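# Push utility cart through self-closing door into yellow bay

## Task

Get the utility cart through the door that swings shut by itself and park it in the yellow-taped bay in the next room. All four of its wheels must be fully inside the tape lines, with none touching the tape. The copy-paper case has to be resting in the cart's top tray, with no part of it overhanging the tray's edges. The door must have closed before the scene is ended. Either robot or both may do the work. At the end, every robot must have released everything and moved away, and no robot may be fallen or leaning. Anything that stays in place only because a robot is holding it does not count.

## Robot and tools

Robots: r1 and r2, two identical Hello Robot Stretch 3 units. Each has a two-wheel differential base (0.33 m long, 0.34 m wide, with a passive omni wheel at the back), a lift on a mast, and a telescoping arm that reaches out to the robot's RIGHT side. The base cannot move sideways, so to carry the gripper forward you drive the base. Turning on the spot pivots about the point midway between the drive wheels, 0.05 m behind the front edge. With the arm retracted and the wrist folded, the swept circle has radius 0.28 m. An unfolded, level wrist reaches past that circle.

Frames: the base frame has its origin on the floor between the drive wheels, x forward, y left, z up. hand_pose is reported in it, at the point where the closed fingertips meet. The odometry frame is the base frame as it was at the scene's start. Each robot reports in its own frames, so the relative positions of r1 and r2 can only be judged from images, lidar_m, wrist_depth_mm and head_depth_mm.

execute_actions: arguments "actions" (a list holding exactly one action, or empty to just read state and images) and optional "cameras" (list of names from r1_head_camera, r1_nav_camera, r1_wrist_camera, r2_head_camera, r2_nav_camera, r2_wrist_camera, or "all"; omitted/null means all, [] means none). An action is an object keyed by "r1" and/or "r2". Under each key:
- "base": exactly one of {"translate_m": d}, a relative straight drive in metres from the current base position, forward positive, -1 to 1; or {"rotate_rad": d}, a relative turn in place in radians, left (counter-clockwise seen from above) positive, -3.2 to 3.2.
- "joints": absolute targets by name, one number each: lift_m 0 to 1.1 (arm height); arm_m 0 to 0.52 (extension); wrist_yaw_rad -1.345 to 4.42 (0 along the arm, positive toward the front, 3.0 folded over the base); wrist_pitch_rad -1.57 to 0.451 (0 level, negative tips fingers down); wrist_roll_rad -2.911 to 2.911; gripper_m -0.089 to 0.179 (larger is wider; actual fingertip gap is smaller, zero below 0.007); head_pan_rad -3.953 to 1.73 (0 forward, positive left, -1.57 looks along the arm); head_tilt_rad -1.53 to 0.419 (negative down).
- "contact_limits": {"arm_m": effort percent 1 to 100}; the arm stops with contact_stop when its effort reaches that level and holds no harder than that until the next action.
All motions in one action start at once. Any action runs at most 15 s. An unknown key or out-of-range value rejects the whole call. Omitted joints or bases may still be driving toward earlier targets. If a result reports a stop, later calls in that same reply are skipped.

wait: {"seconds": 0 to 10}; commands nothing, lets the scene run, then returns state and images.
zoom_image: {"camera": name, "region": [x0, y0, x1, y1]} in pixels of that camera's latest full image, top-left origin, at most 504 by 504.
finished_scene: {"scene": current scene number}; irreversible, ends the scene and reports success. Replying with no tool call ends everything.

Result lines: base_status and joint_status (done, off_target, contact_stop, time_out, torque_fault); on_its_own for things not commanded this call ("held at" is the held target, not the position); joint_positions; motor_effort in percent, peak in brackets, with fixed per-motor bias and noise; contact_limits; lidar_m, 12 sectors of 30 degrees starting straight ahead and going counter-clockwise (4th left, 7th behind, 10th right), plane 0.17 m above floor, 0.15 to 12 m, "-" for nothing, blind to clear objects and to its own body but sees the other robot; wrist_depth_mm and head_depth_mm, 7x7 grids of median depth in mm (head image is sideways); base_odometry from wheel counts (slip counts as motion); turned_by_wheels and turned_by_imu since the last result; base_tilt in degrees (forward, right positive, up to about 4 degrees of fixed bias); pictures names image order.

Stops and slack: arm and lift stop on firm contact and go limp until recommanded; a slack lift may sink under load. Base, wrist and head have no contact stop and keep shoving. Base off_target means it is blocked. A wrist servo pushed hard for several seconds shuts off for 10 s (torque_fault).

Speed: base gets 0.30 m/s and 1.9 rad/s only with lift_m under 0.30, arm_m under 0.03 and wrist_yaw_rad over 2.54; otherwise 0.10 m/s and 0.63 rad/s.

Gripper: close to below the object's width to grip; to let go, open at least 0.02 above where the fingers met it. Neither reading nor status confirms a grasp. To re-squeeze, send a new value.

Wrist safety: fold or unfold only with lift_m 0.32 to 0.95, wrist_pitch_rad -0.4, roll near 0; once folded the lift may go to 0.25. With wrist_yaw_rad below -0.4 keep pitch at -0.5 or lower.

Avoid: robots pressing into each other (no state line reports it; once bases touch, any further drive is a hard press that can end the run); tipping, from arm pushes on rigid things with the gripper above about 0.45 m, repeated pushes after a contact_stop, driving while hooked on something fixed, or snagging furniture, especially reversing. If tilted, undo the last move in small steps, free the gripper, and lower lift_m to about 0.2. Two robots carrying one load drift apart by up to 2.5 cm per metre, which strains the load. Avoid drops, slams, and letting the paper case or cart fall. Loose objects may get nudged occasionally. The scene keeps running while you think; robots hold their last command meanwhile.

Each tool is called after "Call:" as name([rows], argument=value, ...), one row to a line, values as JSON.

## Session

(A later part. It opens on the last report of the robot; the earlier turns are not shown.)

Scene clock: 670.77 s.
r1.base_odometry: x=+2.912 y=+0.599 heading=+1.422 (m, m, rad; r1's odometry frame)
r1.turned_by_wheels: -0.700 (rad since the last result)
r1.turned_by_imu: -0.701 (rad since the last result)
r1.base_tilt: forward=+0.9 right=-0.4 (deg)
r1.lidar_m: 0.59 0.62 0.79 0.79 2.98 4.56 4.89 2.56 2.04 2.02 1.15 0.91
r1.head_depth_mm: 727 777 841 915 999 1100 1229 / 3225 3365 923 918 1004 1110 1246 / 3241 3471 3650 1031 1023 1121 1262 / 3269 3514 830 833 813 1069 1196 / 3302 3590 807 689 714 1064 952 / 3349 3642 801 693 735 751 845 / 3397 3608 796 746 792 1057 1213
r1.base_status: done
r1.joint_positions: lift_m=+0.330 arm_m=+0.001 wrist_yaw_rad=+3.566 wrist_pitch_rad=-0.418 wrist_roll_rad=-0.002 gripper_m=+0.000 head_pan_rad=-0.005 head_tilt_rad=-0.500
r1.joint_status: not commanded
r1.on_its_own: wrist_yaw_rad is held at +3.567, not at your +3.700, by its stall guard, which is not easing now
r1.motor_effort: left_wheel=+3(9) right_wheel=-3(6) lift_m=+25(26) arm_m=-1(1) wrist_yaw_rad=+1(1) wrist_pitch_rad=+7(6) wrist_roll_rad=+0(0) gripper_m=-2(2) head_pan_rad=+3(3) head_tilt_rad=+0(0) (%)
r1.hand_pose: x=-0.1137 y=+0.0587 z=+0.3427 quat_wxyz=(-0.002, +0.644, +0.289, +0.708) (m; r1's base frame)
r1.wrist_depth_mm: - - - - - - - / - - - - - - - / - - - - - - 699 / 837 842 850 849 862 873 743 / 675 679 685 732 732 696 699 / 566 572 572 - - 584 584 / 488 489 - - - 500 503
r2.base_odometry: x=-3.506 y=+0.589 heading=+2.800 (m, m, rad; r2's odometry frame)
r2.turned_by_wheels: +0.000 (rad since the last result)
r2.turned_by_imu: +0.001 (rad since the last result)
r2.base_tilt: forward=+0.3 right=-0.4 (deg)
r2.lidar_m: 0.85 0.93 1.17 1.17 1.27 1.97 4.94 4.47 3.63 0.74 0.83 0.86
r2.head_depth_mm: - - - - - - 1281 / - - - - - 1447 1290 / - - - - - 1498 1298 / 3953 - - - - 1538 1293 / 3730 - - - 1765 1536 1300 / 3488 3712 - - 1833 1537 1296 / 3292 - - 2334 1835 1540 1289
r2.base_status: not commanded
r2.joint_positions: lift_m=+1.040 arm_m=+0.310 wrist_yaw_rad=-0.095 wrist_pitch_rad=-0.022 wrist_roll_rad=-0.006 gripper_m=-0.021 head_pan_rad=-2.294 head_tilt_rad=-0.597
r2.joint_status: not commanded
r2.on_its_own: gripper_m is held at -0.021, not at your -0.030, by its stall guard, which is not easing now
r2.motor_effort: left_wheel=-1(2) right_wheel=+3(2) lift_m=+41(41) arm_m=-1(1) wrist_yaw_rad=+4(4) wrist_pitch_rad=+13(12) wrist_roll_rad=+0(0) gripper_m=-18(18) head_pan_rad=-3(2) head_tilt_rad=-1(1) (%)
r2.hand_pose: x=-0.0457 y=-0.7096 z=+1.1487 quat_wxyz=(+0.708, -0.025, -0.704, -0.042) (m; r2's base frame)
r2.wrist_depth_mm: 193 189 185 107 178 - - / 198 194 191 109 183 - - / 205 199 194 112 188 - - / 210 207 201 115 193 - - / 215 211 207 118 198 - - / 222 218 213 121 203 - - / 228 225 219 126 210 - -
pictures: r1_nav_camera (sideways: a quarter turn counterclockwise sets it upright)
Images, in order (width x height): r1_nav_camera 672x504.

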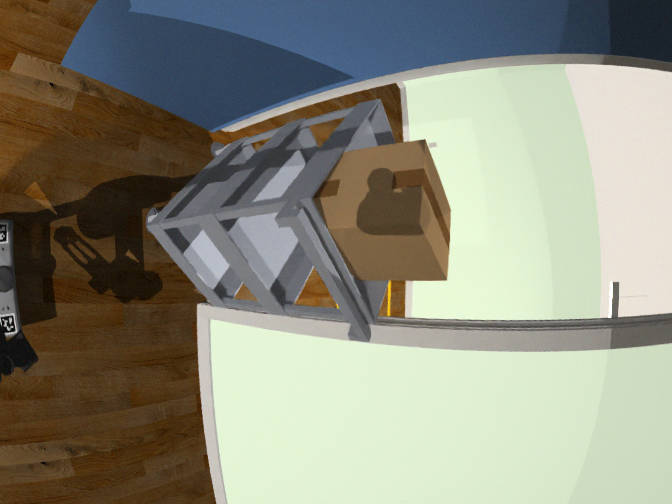

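Call:
execute_actions([
  {"r1":{"base":{"rotate_rad":-0.9}}},
], cameras=[])

Call:
execute_actions([
  {"r1":{"base":{"translate_m":0.45}}},
], cameras=[])

Call:
execute_actions([
  {"r1":{"base":{"rotate_rad":1.45}}},
], cameras=["r1_nav_camera"])

Scene clock: 675.20 s.
r1.base_odometry: x=+2.912 y=+0.599 heading=+0.522 (m, m, rad; r1's odometry frame)
r1.turned_by_wheels: -0.900 (rad since the last result)
r1.turned_by_imu: -0.901 (rad since the last result)
r1.base_tilt: forward=+0.9 right=-0.4 (deg)
r1.lidar_m: 1.04 0.79 0.59 0.88 0.79 1.69 3.22 4.89 3.92 2.31 2.01 1.77
r1.head_depth_mm: 1411 1569 1746 2005 2092 1690 1388 / 1269 1390 1535 1724 1920 1696 1387 / 1148 1247 1374 1517 1681 1687 1383 / 1051 1136 1231 1355 1489 1583 1380 / 974 1040 1122 1224 1332 1460 1375 / 903 959 1028 1111 1200 1308 1343 / 840 891 953 1021 1095 1185 1282
r1.base_status: done
r1.joint_positions: lift_m=+0.330 arm_m=+0.001 wrist_yaw_rad=+3.566 wrist_pitch_rad=-0.418 wrist_roll_rad=-0.002 gripper_m=+0.000 head_pan_rad=-0.005 head_tilt_rad=-0.500
r1.joint_status: not commanded
r1.on_its_own: wrist_yaw_rad is held at +3.567, not at your +3.700, by its stall guard, which is not easing now
r1.motor_effort: left_wheel=+3(9) right_wheel=-3(7) lift_m=+25(25) arm_m=-1(1) wrist_yaw_rad=+1(1) wrist_pitch_rad=+7(7) wrist_roll_rad=+0(0) gripper_m=-2(2) head_pan_rad=+3(3) head_tilt_rad=+1(0) (%)
r1.hand_pose: x=-0.1137 y=+0.0587 z=+0.3427 quat_wxyz=(-0.002, +0.644, +0.289, +0.708) (m; r1's base frame)
r1.wrist_depth_mm: - - - 746 803 - 986 / - - - 813 863 - - / - - - 882 958 - 981 / 842 843 846 854 867 880 866 / 677 683 684 735 729 696 677 / 569 566 573 - - 583 587 / 488 494 - - - 502 502
r2.base_odometry: x=-3.506 y=+0.589 heading=+2.800 (m, m, rad; r2's odometry frame)
r2.turned_by_wheels: +0.000 (rad since the last result)
r2.turned_by_imu: +0.001 (rad since the last result)
r2.base_tilt: forward=+0.3 right=-0.4 (deg)
r2.lidar_m: 0.85 0.93 1.18 1.17 1.28 1.97 4.95 4.49 3.60 0.74 0.83 0.85
r2.head_depth_mm: - - - - - - 1287 / - - - - - 1462 1294 / - - - - - 1505 1298 / 3924 - - - - 1541 1290 / 3700 - - - 1759 1533 1292 / 3517 3779 - - 1823 1551 1295 / 3310 - - 2341 1890 1525 1293
r2.base_status: not commanded
r2.joint_positions: lift_m=+1.040 arm_m=+0.310 wrist_yaw_rad=-0.095 wrist_pitch_rad=-0.022 wrist_roll_rad=-0.006 gripper_m=-0.021 head_pan_rad=-2.294 head_tilt_rad=-0.597
r2.joint_status: not commanded
r2.on_its_own: gripper_m is held at -0.021, not at your -0.030, by its stall guard, which is not easing now
r2.motor_effort: left_wheel=-2(2) right_wheel=+2(2) lift_m=+41(41) arm_m=-1(1) wrist_yaw_rad=+4(3) wrist_pitch_rad=+13(12) wrist_roll_rad=+0(0) gripper_m=-18(18) head_pan_rad=-4(3) head_tilt_rad=-1(1) (%)
r2.hand_pose: x=-0.0457 y=-0.7096 z=+1.1487 quat_wxyz=(+0.708, -0.025, -0.704, -0.042) (m; r2's base frame)
r2.wrist_depth_mm: 193 190 185 107 178 - - / 197 194 189 110 184 - - / 204 200 196 112 189 - - / 209 206 201 115 194 - - / 216 212 207 118 199 - - / 222 218 213 121 202 - - / 229 224 219 126 210 - -
pictures: none
No camera images: the call's "cameras" was empty. Leave "cameras" out to get every camera's image.

Scene clock: 680.97 s.
r1.base_odometry: x=+3.302 y=+0.823 heading=+0.522 (m, m, rad; r1's odometry frame)
r1.turned_by_wheels: +0.000 (rad since the last result)
r1.turned_by_imu: -0.001 (rad since the last result)
r1.base_tilt: forward=+0.9 right=-0.4 (deg)
r1.lidar_m: 0.67 0.59 0.58 0.55 0.56 1.09 3.59 5.18 3.34 1.96 1.71 1.14
r1.head_depth_mm: 893 996 1111 1273 1480 1628 1393 / 803 881 975 1093 1241 1438 1389 / 728 793 865 959 1074 1213 1319 / 667 718 783 854 944 1052 1193 / 614 658 708 769 843 927 1031 / 569 605 651 701 759 831 915 / 530 562 602 644 693 749 818
r1.base_status: done
r1.joint_positions: lift_m=+0.330 arm_m=+0.001 wrist_yaw_rad=+3.566 wrist_pitch_rad=-0.418 wrist_roll_rad=-0.002 gripper_m=+0.000 head_pan_rad=-0.005 head_tilt_rad=-0.500
r1.joint_status: not commanded
r1.on_its_own: wrist_yaw_rad is held at +3.567, not at your +3.700, by its stall guard, which is not easing now
r1.motor_effort: left_wheel=+3(10) right_wheel=-3(4) lift_m=+25(25) arm_m=-1(1) wrist_yaw_rad=+1(1) wrist_pitch_rad=+7(7) wrist_roll_rad=+0(0) gripper_m=-1(2) head_pan_rad=+3(3) head_tilt_rad=+0(0) (%)
r1.hand_pose: x=-0.1137 y=+0.0587 z=+0.3427 quat_wxyz=(-0.002, +0.644, +0.289, +0.708) (m; r1's base frame)
r1.wrist_depth_mm: - 954 978 - - - - / - - - - - - - / - - - - 823 758 740 / 839 859 851 858 790 594 544 / 668 681 687 737 720 687 658 / 574 574 580 - - 581 585 / 489 487 - - - 497 502
r2.base_odometry: x=-3.506 y=+0.589 heading=+2.800 (m, m, rad; r2's odometry frame)
r2.turned_by_wheels: +0.000 (rad since the last result)
r2.turned_by_imu: +0.002 (rad since the last result)
r2.base_tilt: forward=+0.3 right=-0.4 (deg)
r2.lidar_m: 0.85 0.93 1.18 1.16 1.28 1.97 4.94 4.47 3.61 0.74 0.83 0.85
r2.head_depth_mm: - - - - - - 1293 / - - - - - 1457 1290 / - - - - - 1493 1295 / 3932 - - - - 1546 1292 / 3670 - - - 1792 1531 1290 / 3504 3718 - - 1826 1529 1299 / 3279 - - 2338 1886 1531 1292
r2.base_status: not commanded
r2.joint_positions: lift_m=+1.040 arm_m=+0.310 wrist_yaw_rad=-0.095 wrist_pitch_rad=-0.022 wrist_roll_rad=-0.006 gripper_m=-0.021 head_pan_rad=-2.294 head_tilt_rad=-0.597
r2.joint_status: not commanded
r2.on_its_own: gripper_m is held at -0.021, not at your -0.030, by its stall guard, which is not easing now
r2.motor_effort: left_wheel=-1(2) right_wheel=+2(2) lift_m=+41(41) arm_m=-1(1) wrist_yaw_rad=+4(4) wrist_pitch_rad=+12(12) wrist_roll_rad=+0(0) gripper_m=-18(18) head_pan_rad=-3(3) head_tilt_rad=-1(1) (%)
r2.hand_pose: x=-0.0457 y=-0.7096 z=+1.1487 quat_wxyz=(+0.708, -0.025, -0.704, -0.042) (m; r2's base frame)
r2.wrist_depth_mm: 192 190 185 107 179 - - / 198 194 189 110 184 - - / 203 200 196 112 188 - - / 209 206 201 115 195 - - / 216 213 205 118 198 - - / 222 219 211 121 202 - - / 230 225 221 126 211 - -
pictures: none
No camera images: the call's "cameras" was empty. Leave "cameras" out to get every camera's image.

Scene clock: 684.20 s.
r1.base_odometry: x=+3.302 y=+0.823 heading=+1.972 (m, m, rad; r1's odometry frame)
r1.turned_by_wheels: +1.450 (rad since the last result)
r1.turned_by_imu: +1.451 (rad since the last result)
r1.base_tilt: forward=+0.9 right=-0.4 (deg)
r1.lidar_m: 0.55 0.55 1.08 3.32 5.18 4.19 2.12 1.72 1.46 0.73 0.59 0.59
r1.head_depth_mm: 3134 3339 3534 599 639 685 753 / 3348 3529 3749 2917 789 733 811 / 3604 3781 - 699 775 982 885 / 3825 - - 654 710 981 885 / 3616 - 813 613 670 646 882 / 3328 3564 3599 583 629 636 876 / 3059 3244 1216 565 614 617 872
r1.base_status: done
r1.joint_positions: lift_m=+0.330 arm_m=+0.001 wrist_yaw_rad=+3.566 wrist_pitch_rad=-0.418 wrist_roll_rad=-0.002 gripper_m=+0.000 head_pan_rad=-0.005 head_tilt_rad=-0.500
r1.joint_status: not commanded
r1.on_its_own: wrist_yaw_rad is held at +3.567, not at your +3.700, by its stall guard, which is not easing now
r1.motor_effort: left_wheel=-3(8) right_wheel=+3(7) lift_m=+26(26) arm_m=-1(1) wrist_yaw_rad=+2(1) wrist_pitch_rad=+6(7) wrist_roll_rad=+0(0) gripper_m=-2(2) head_pan_rad=+3(3) head_tilt_rad=+1(0) (%)
r1.hand_pose: x=-0.1137 y=+0.0587 z=+0.3427 quat_wxyz=(-0.002, +0.644, +0.289, +0.708) (m; r1's base frame)
r1.wrist_depth_mm: - - - - - - - / - - - - - - - / - - - - - - - / 851 855 850 855 859 887 866 / 675 677 677 727 728 700 703 / 562 570 571 - - 584 586 / 487 492 - - - 495 500
r2.base_odometry: x=-3.506 y=+0.589 heading=+2.800 (m, m, rad; r2's odometry frame)
r2.turned_by_wheels: +0.000 (rad since the last result)
r2.turned_by_imu: +0.001 (rad since the last result)
r2.base_tilt: forward=+0.3 right=-0.4 (deg)
r2.lidar_m: 0.85 0.93 1.17 1.17 1.28 1.96 4.94 4.48 3.61 0.74 0.83 0.85
r2.head_depth_mm: - - - - - - 1285 / - - - - - 1451 1292 / - - - - - 1497 1293 / 3939 - - - - 1541 1295 / 3676 3999 - - 1780 1535 1292 / 3512 3831 - - 1833 1540 1300 / 3305 - - 2349 1893 1524 1291
r2.base_status: not commanded
r2.joint_positions: lift_m=+1.040 arm_m=+0.310 wrist_yaw_rad=-0.095 wrist_pitch_rad=-0.022 wrist_roll_rad=-0.006 gripper_m=-0.021 head_pan_rad=-2.294 head_tilt_rad=-0.597
r2.joint_status: not commanded
r2.on_its_own: gripper_m is held at -0.021, not at your -0.030, by its stall guard, which is not easing now
r2.motor_effort: left_wheel=-1(2) right_wheel=+2(2) lift_m=+41(41) arm_m=-1(1) wrist_yaw_rad=+4(4) wrist_pitch_rad=+12(12) wrist_roll_rad=+0(0) gripper_m=-18(18) head_pan_rad=-2(3) head_tilt_rad=-2(1) (%)
r2.hand_pose: x=-0.0457 y=-0.7096 z=+1.1487 quat_wxyz=(+0.708, -0.025, -0.704, -0.042) (m; r2's base frame)
r2.wrist_depth_mm: 193 190 185 107 178 - - / 197 195 191 110 184 - - / 204 200 196 113 189 - - / 210 205 201 115 193 - - / 216 211 207 118 198 - - / 222 218 212 121 203 - - / 228 224 219 126 211 - -
pictures: r1_nav_camera (sideways: a quarter turn counterclockwise sets it upright)
Images, in order (width x height): r1_nav_camera 672x504.

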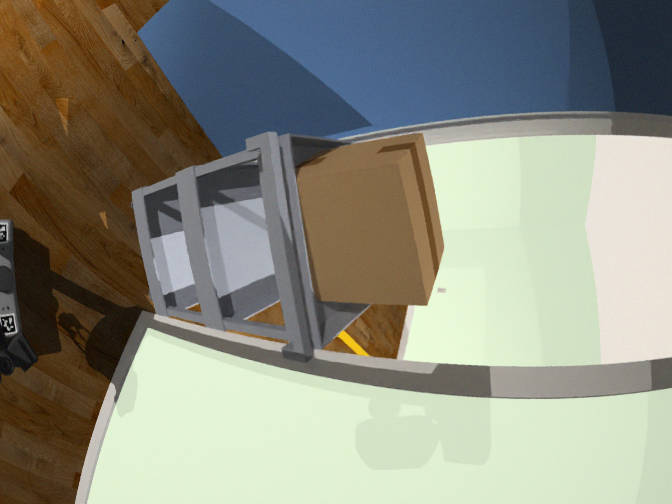

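Call:
execute_actions([
  {"r1":{"base":{"translate_m":0.42}}},
], cameras=[])

Call:
execute_actions([
  {"r1":{"base":{"translate_m":0.3}}},
], cameras=[])

Call:
execute_actions([
  {"r1":{"base":{"translate_m":-0.25}}},
], cameras=["r1_nav_camera"])

Scene clock: 690.33 s.
r1.base_odometry: x=+3.138 y=+1.210 heading=+1.972 (m, m, rad; r1's odometry frame)
r1.turned_by_wheels: +0.000 (rad since the last result)
r1.turned_by_imu: -0.001 (rad since the last result)
r1.base_tilt: forward=+0.9 right=-0.4 (deg)
r1.lidar_m: - 0.15 0.17 0.90 4.77 4.86 2.46 1.99 0.65 0.33 0.24 0.15
r1.head_depth_mm: 2869 3026 3203 2926 2140 1696 1357 / 3023 3195 3415 2918 2127 299 317 / 3230 3492 3668 2918 740 302 291 / 3486 3766 - 2878 376 305 - / 3333 3599 3836 2858 374 304 - / 3082 3262 3499 2853 373 303 - / 2785 2967 3170 2831 371 301 -
r1.base_status: done
r1.joint_positions: lift_m=+0.330 arm_m=+0.001 wrist_yaw_rad=+3.566 wrist_pitch_rad=-0.418 wrist_roll_rad=-0.002 gripper_m=+0.000 head_pan_rad=-0.005 head_tilt_rad=-0.500
r1.joint_status: not commanded
r1.on_its_own: wrist_yaw_rad is held at +3.567, not at your +3.700, by its stall guard, which is not easing now
r1.motor_effort: left_wheel=-2(5) right_wheel=+2(6) lift_m=+25(25) arm_m=-1(1) wrist_yaw_rad=+1(2) wrist_pitch_rad=+7(7) wrist_roll_rad=+0(0) gripper_m=-2(2) head_pan_rad=+3(3) head_tilt_rad=+0(0) (%)
r1.hand_pose: x=-0.1137 y=+0.0587 z=+0.3427 quat_wxyz=(-0.002, +0.644, +0.289, +0.708) (m; r1's base frame)
r1.wrist_depth_mm: - - - - - - 761 / - - - - - - 783 / - - - - - 956 810 / 839 846 860 856 864 869 809 / 675 689 692 738 715 703 705 / 568 573 570 - - 581 584 / 490 491 - - - 499 331
r2.base_odometry: x=-3.506 y=+0.589 heading=+2.800 (m, m, rad; r2's odometry frame)
r2.turned_by_wheels: +0.000 (rad since the last result)
r2.turned_by_imu: +0.002 (rad since the last result)
r2.base_tilt: forward=+0.3 right=-0.4 (deg)
r2.lidar_m: 0.85 0.93 1.18 1.17 1.28 1.97 4.93 4.51 3.61 0.74 0.83 0.86
r2.head_depth_mm: - - - - - - 1295 / - - - - - 1453 1297 / - - - - - 1496 1295 / 3950 - - - - 1537 1293 / 3714 3979 - - 1768 1537 1289 / 3504 3721 - - 1834 1532 1295 / 3312 - - 2328 1887 1530 1293
r2.base_status: not commanded
r2.joint_positions: lift_m=+1.040 arm_m=+0.310 wrist_yaw_rad=-0.095 wrist_pitch_rad=-0.022 wrist_roll_rad=-0.006 gripper_m=-0.021 head_pan_rad=-2.294 head_tilt_rad=-0.597
r2.joint_status: not commanded
r2.on_its_own: gripper_m is held at -0.021, not at your -0.030, by its stall guard, which is not easing now
r2.motor_effort: left_wheel=-2(2) right_wheel=+2(2) lift_m=+41(41) arm_m=-1(1) wrist_yaw_rad=+4(4) wrist_pitch_rad=+12(12) wrist_roll_rad=+0(0) gripper_m=-18(18) head_pan_rad=-3(3) head_tilt_rad=-2(1) (%)
r2.hand_pose: x=-0.0457 y=-0.7096 z=+1.1487 quat_wxyz=(+0.708, -0.025, -0.704, -0.042) (m; r2's base frame)
r2.wrist_depth_mm: 192 189 184 107 179 - - / 198 194 189 109 183 - - / 203 200 195 112 188 - - / 209 205 200 116 193 - - / 216 212 207 118 197 - - / 222 218 212 121 204 - - / 230 223 220 126 210 - -
pictures: none
No camera images: the call's "cameras" was empty. Leave "cameras" out to get every camera's image.

Scene clock: 694.43 s.
r1.base_odometry: x=+3.020 y=+1.486 heading=+1.972 (m, m, rad; r1's odometry frame)
r1.turned_by_wheels: +0.000 (rad since the last result)
r1.turned_by_imu: -0.110 (rad since the last result)
r1.base_tilt: forward=+0.9 right=-0.4 (deg)
r1.lidar_m: - - 0.15 0.19 0.98 5.74 2.92 2.19 0.20 0.20 0.15 -
r1.head_depth_mm: 2574 2716 2893 2949 2143 304 - / 2707 2906 3077 2914 756 303 - / 2833 3056 3259 2920 379 301 - / 2996 3226 3422 2876 377 305 - / 3174 3386 3657 2873 739 304 - / 3191 3424 3587 2848 744 303 - / 2894 3028 3212 2853 743 302 -
r1.base_status: done
r1.joint_positions: lift_m=+0.330 arm_m=+0.001 wrist_yaw_rad=+3.561 wrist_pitch_rad=-0.414 wrist_roll_rad=-0.002 gripper_m=+0.000 head_pan_rad=-0.005 head_tilt_rad=-0.500
r1.joint_status: not commanded
r1.on_its_own: wrist_yaw_rad is held at +3.567, not at your +3.700, by its stall guard, which is not easing now
r1.motor_effort: left_wheel=+0(71) right_wheel=+11(51) lift_m=+25(25) arm_m=-1(4) wrist_yaw_rad=+8(32) wrist_pitch_rad=+6(7) wrist_roll_rad=+0(0) gripper_m=-2(2) head_pan_rad=+3(3) head_tilt_rad=+0(0) (%)
r1.hand_pose: x=-0.1128 y=+0.0596 z=+0.3435 quat_wxyz=(-0.002, +0.646, +0.286, +0.708) (m; r1's base frame)
r1.wrist_depth_mm: - - - - 945 - 568 / - - - - - - 584 / - - - - - 708 599 / 845 863 857 851 875 749 623 / 678 674 684 735 708 700 652 / 563 570 575 - - 584 265 / 492 495 - - - 503 283
r2.base_odometry: x=-3.506 y=+0.589 heading=+2.800 (m, m, rad; r2's odometry frame)
r2.turned_by_wheels: +0.000 (rad since the last result)
r2.turned_by_imu: +0.001 (rad since the last result)
r2.base_tilt: forward=+0.4 right=-0.4 (deg)
r2.lidar_m: 0.85 0.93 1.18 1.17 1.28 1.97 4.94 4.49 3.61 0.74 0.83 0.85
r2.head_depth_mm: - - - - - - 1294 / - - - - - 1447 1292 / - - - - - 1493 1294 / 3949 - - - - 1536 1299 / 3763 3991 - - 1777 1535 1290 / 3522 3720 - - 1823 1536 1289 / 3283 - - 2359 1887 1528 1297
r2.base_status: not commanded
r2.joint_positions: lift_m=+1.040 arm_m=+0.310 wrist_yaw_rad=-0.095 wrist_pitch_rad=-0.022 wrist_roll_rad=-0.006 gripper_m=-0.021 head_pan_rad=-2.294 head_tilt_rad=-0.597
r2.joint_status: not commanded
r2.on_its_own: gripper_m is held at -0.021, not at your -0.030, by its stall guard, which is not easing now
r2.motor_effort: left_wheel=-2(2) right_wheel=+2(2) lift_m=+42(41) arm_m=-1(1) wrist_yaw_rad=+4(4) wrist_pitch_rad=+12(12) wrist_roll_rad=+0(0) gripper_m=-18(18) head_pan_rad=-2(3) head_tilt_rad=-2(2) (%)
r2.hand_pose: x=-0.0457 y=-0.7096 z=+1.1487 quat_wxyz=(+0.708, -0.025, -0.704, -0.042) (m; r2's base frame)
r2.wrist_depth_mm: 193 190 185 108 179 - - / 198 194 191 110 185 - - / 202 200 195 113 188 - - / 208 206 202 116 194 - - / 216 211 206 118 198 - - / 222 218 213 121 203 - - / 229 224 219 126 211 - -
pictures: none
No camera images: the call's "cameras" was empty. Leave "cameras" out to get every camera's image.

Scene clock: 698.20 s.
r1.base_odometry: x=+3.118 y=+1.256 heading=+1.972 (m, m, rad; r1's odometry frame)
r1.turned_by_wheels: +0.000 (rad since the last result)
r1.turned_by_imu: +0.000 (rad since the last result)
r1.base_tilt: forward=+0.9 right=-0.4 (deg)
r1.lidar_m: 0.31 0.31 0.77 0.82 4.09 5.51 2.72 2.06 0.83 0.34 0.25 0.30
r1.head_depth_mm: 2754 2904 3104 2935 468 606 547 / 2897 3100 3250 549 432 487 531 / 3006 3236 3493 518 414 456 508 / 3216 3443 3645 515 398 430 484 / 3402 3638 3840 513 386 406 454 / 3331 3566 3719 508 373 385 428 / 3007 3183 3399 506 371 366 404
r1.base_status: done
r1.joint_positions: lift_m=+0.330 arm_m=+0.001 wrist_yaw_rad=+3.566 wrist_pitch_rad=-0.414 wrist_roll_rad=-0.002 gripper_m=+0.000 head_pan_rad=-0.005 head_tilt_rad=-0.500
r1.joint_status: not commanded
r1.on_its_own: wrist_yaw_rad is held at +3.567, not at your +3.700, by its stall guard, which is not easing now
r1.motor_effort: left_wheel=+1(6) right_wheel=-1(6) lift_m=+25(26) arm_m=-1(1) wrist_yaw_rad=+1(9) wrist_pitch_rad=+6(5) wrist_roll_rad=+0(0) gripper_m=-3(2) head_pan_rad=+3(3) head_tilt_rad=+0(0) (%)
r1.hand_pose: x=-0.1139 y=+0.0591 z=+0.3435 quat_wxyz=(-0.004, +0.645, +0.288, +0.708) (m; r1's base frame)
r1.wrist_depth_mm: - - - - - - 681 / - - - - - - 712 / - - - - - 842 731 / 842 840 850 862 872 848 753 / 674 686 683 736 719 695 700 / 569 572 581 - - 587 583 / 488 496 - - - 498 504
r2.base_odometry: x=-3.506 y=+0.589 heading=+2.800 (m, m, rad; r2's odometry frame)
r2.turned_by_wheels: +0.000 (rad since the last result)
r2.turned_by_imu: +0.001 (rad since the last result)
r2.base_tilt: forward=+0.3 right=-0.4 (deg)
r2.lidar_m: 0.85 0.92 1.18 1.17 1.28 1.97 4.96 4.49 3.61 0.74 0.83 0.86
r2.head_depth_mm: - - - - - - 1291 / - - - - - 1451 1283 / - - - - - 1492 1295 / 3980 - - - - 1539 1293 / 3718 - - - 1784 1527 1301 / 3523 3732 - - 1818 1537 1294 / 3270 - - 2347 1883 1547 1294
r2.base_status: not commanded
r2.joint_positions: lift_m=+1.040 arm_m=+0.310 wrist_yaw_rad=-0.095 wrist_pitch_rad=-0.022 wrist_roll_rad=-0.006 gripper_m=-0.021 head_pan_rad=-2.294 head_tilt_rad=-0.597
r2.joint_status: not commanded
r2.on_its_own: gripper_m is held at -0.021, not at your -0.030, by its stall guard, which is not easing now
r2.motor_effort: left_wheel=-2(2) right_wheel=+2(2) lift_m=+42(41) arm_m=-1(1) wrist_yaw_rad=+4(4) wrist_pitch_rad=+12(12) wrist_roll_rad=-1(0) gripper_m=-18(19) head_pan_rad=-3(3) head_tilt_rad=-2(1) (%)
r2.hand_pose: x=-0.0457 y=-0.7096 z=+1.1487 quat_wxyz=(+0.708, -0.025, -0.704, -0.042) (m; r2's base frame)
r2.wrist_depth_mm: 193 188 186 108 179 - - / 198 195 189 110 184 - - / 203 200 196 112 188 - - / 209 205 201 115 194 - - / 215 210 207 118 198 - - / 221 217 214 121 203 - - / 230 225 220 126 211 - -
pictures: r1_nav_camera (sideways: a quarter turn counterclockwise sets it upright)
Images, in order (width x height): r1_nav_camera 672x504.

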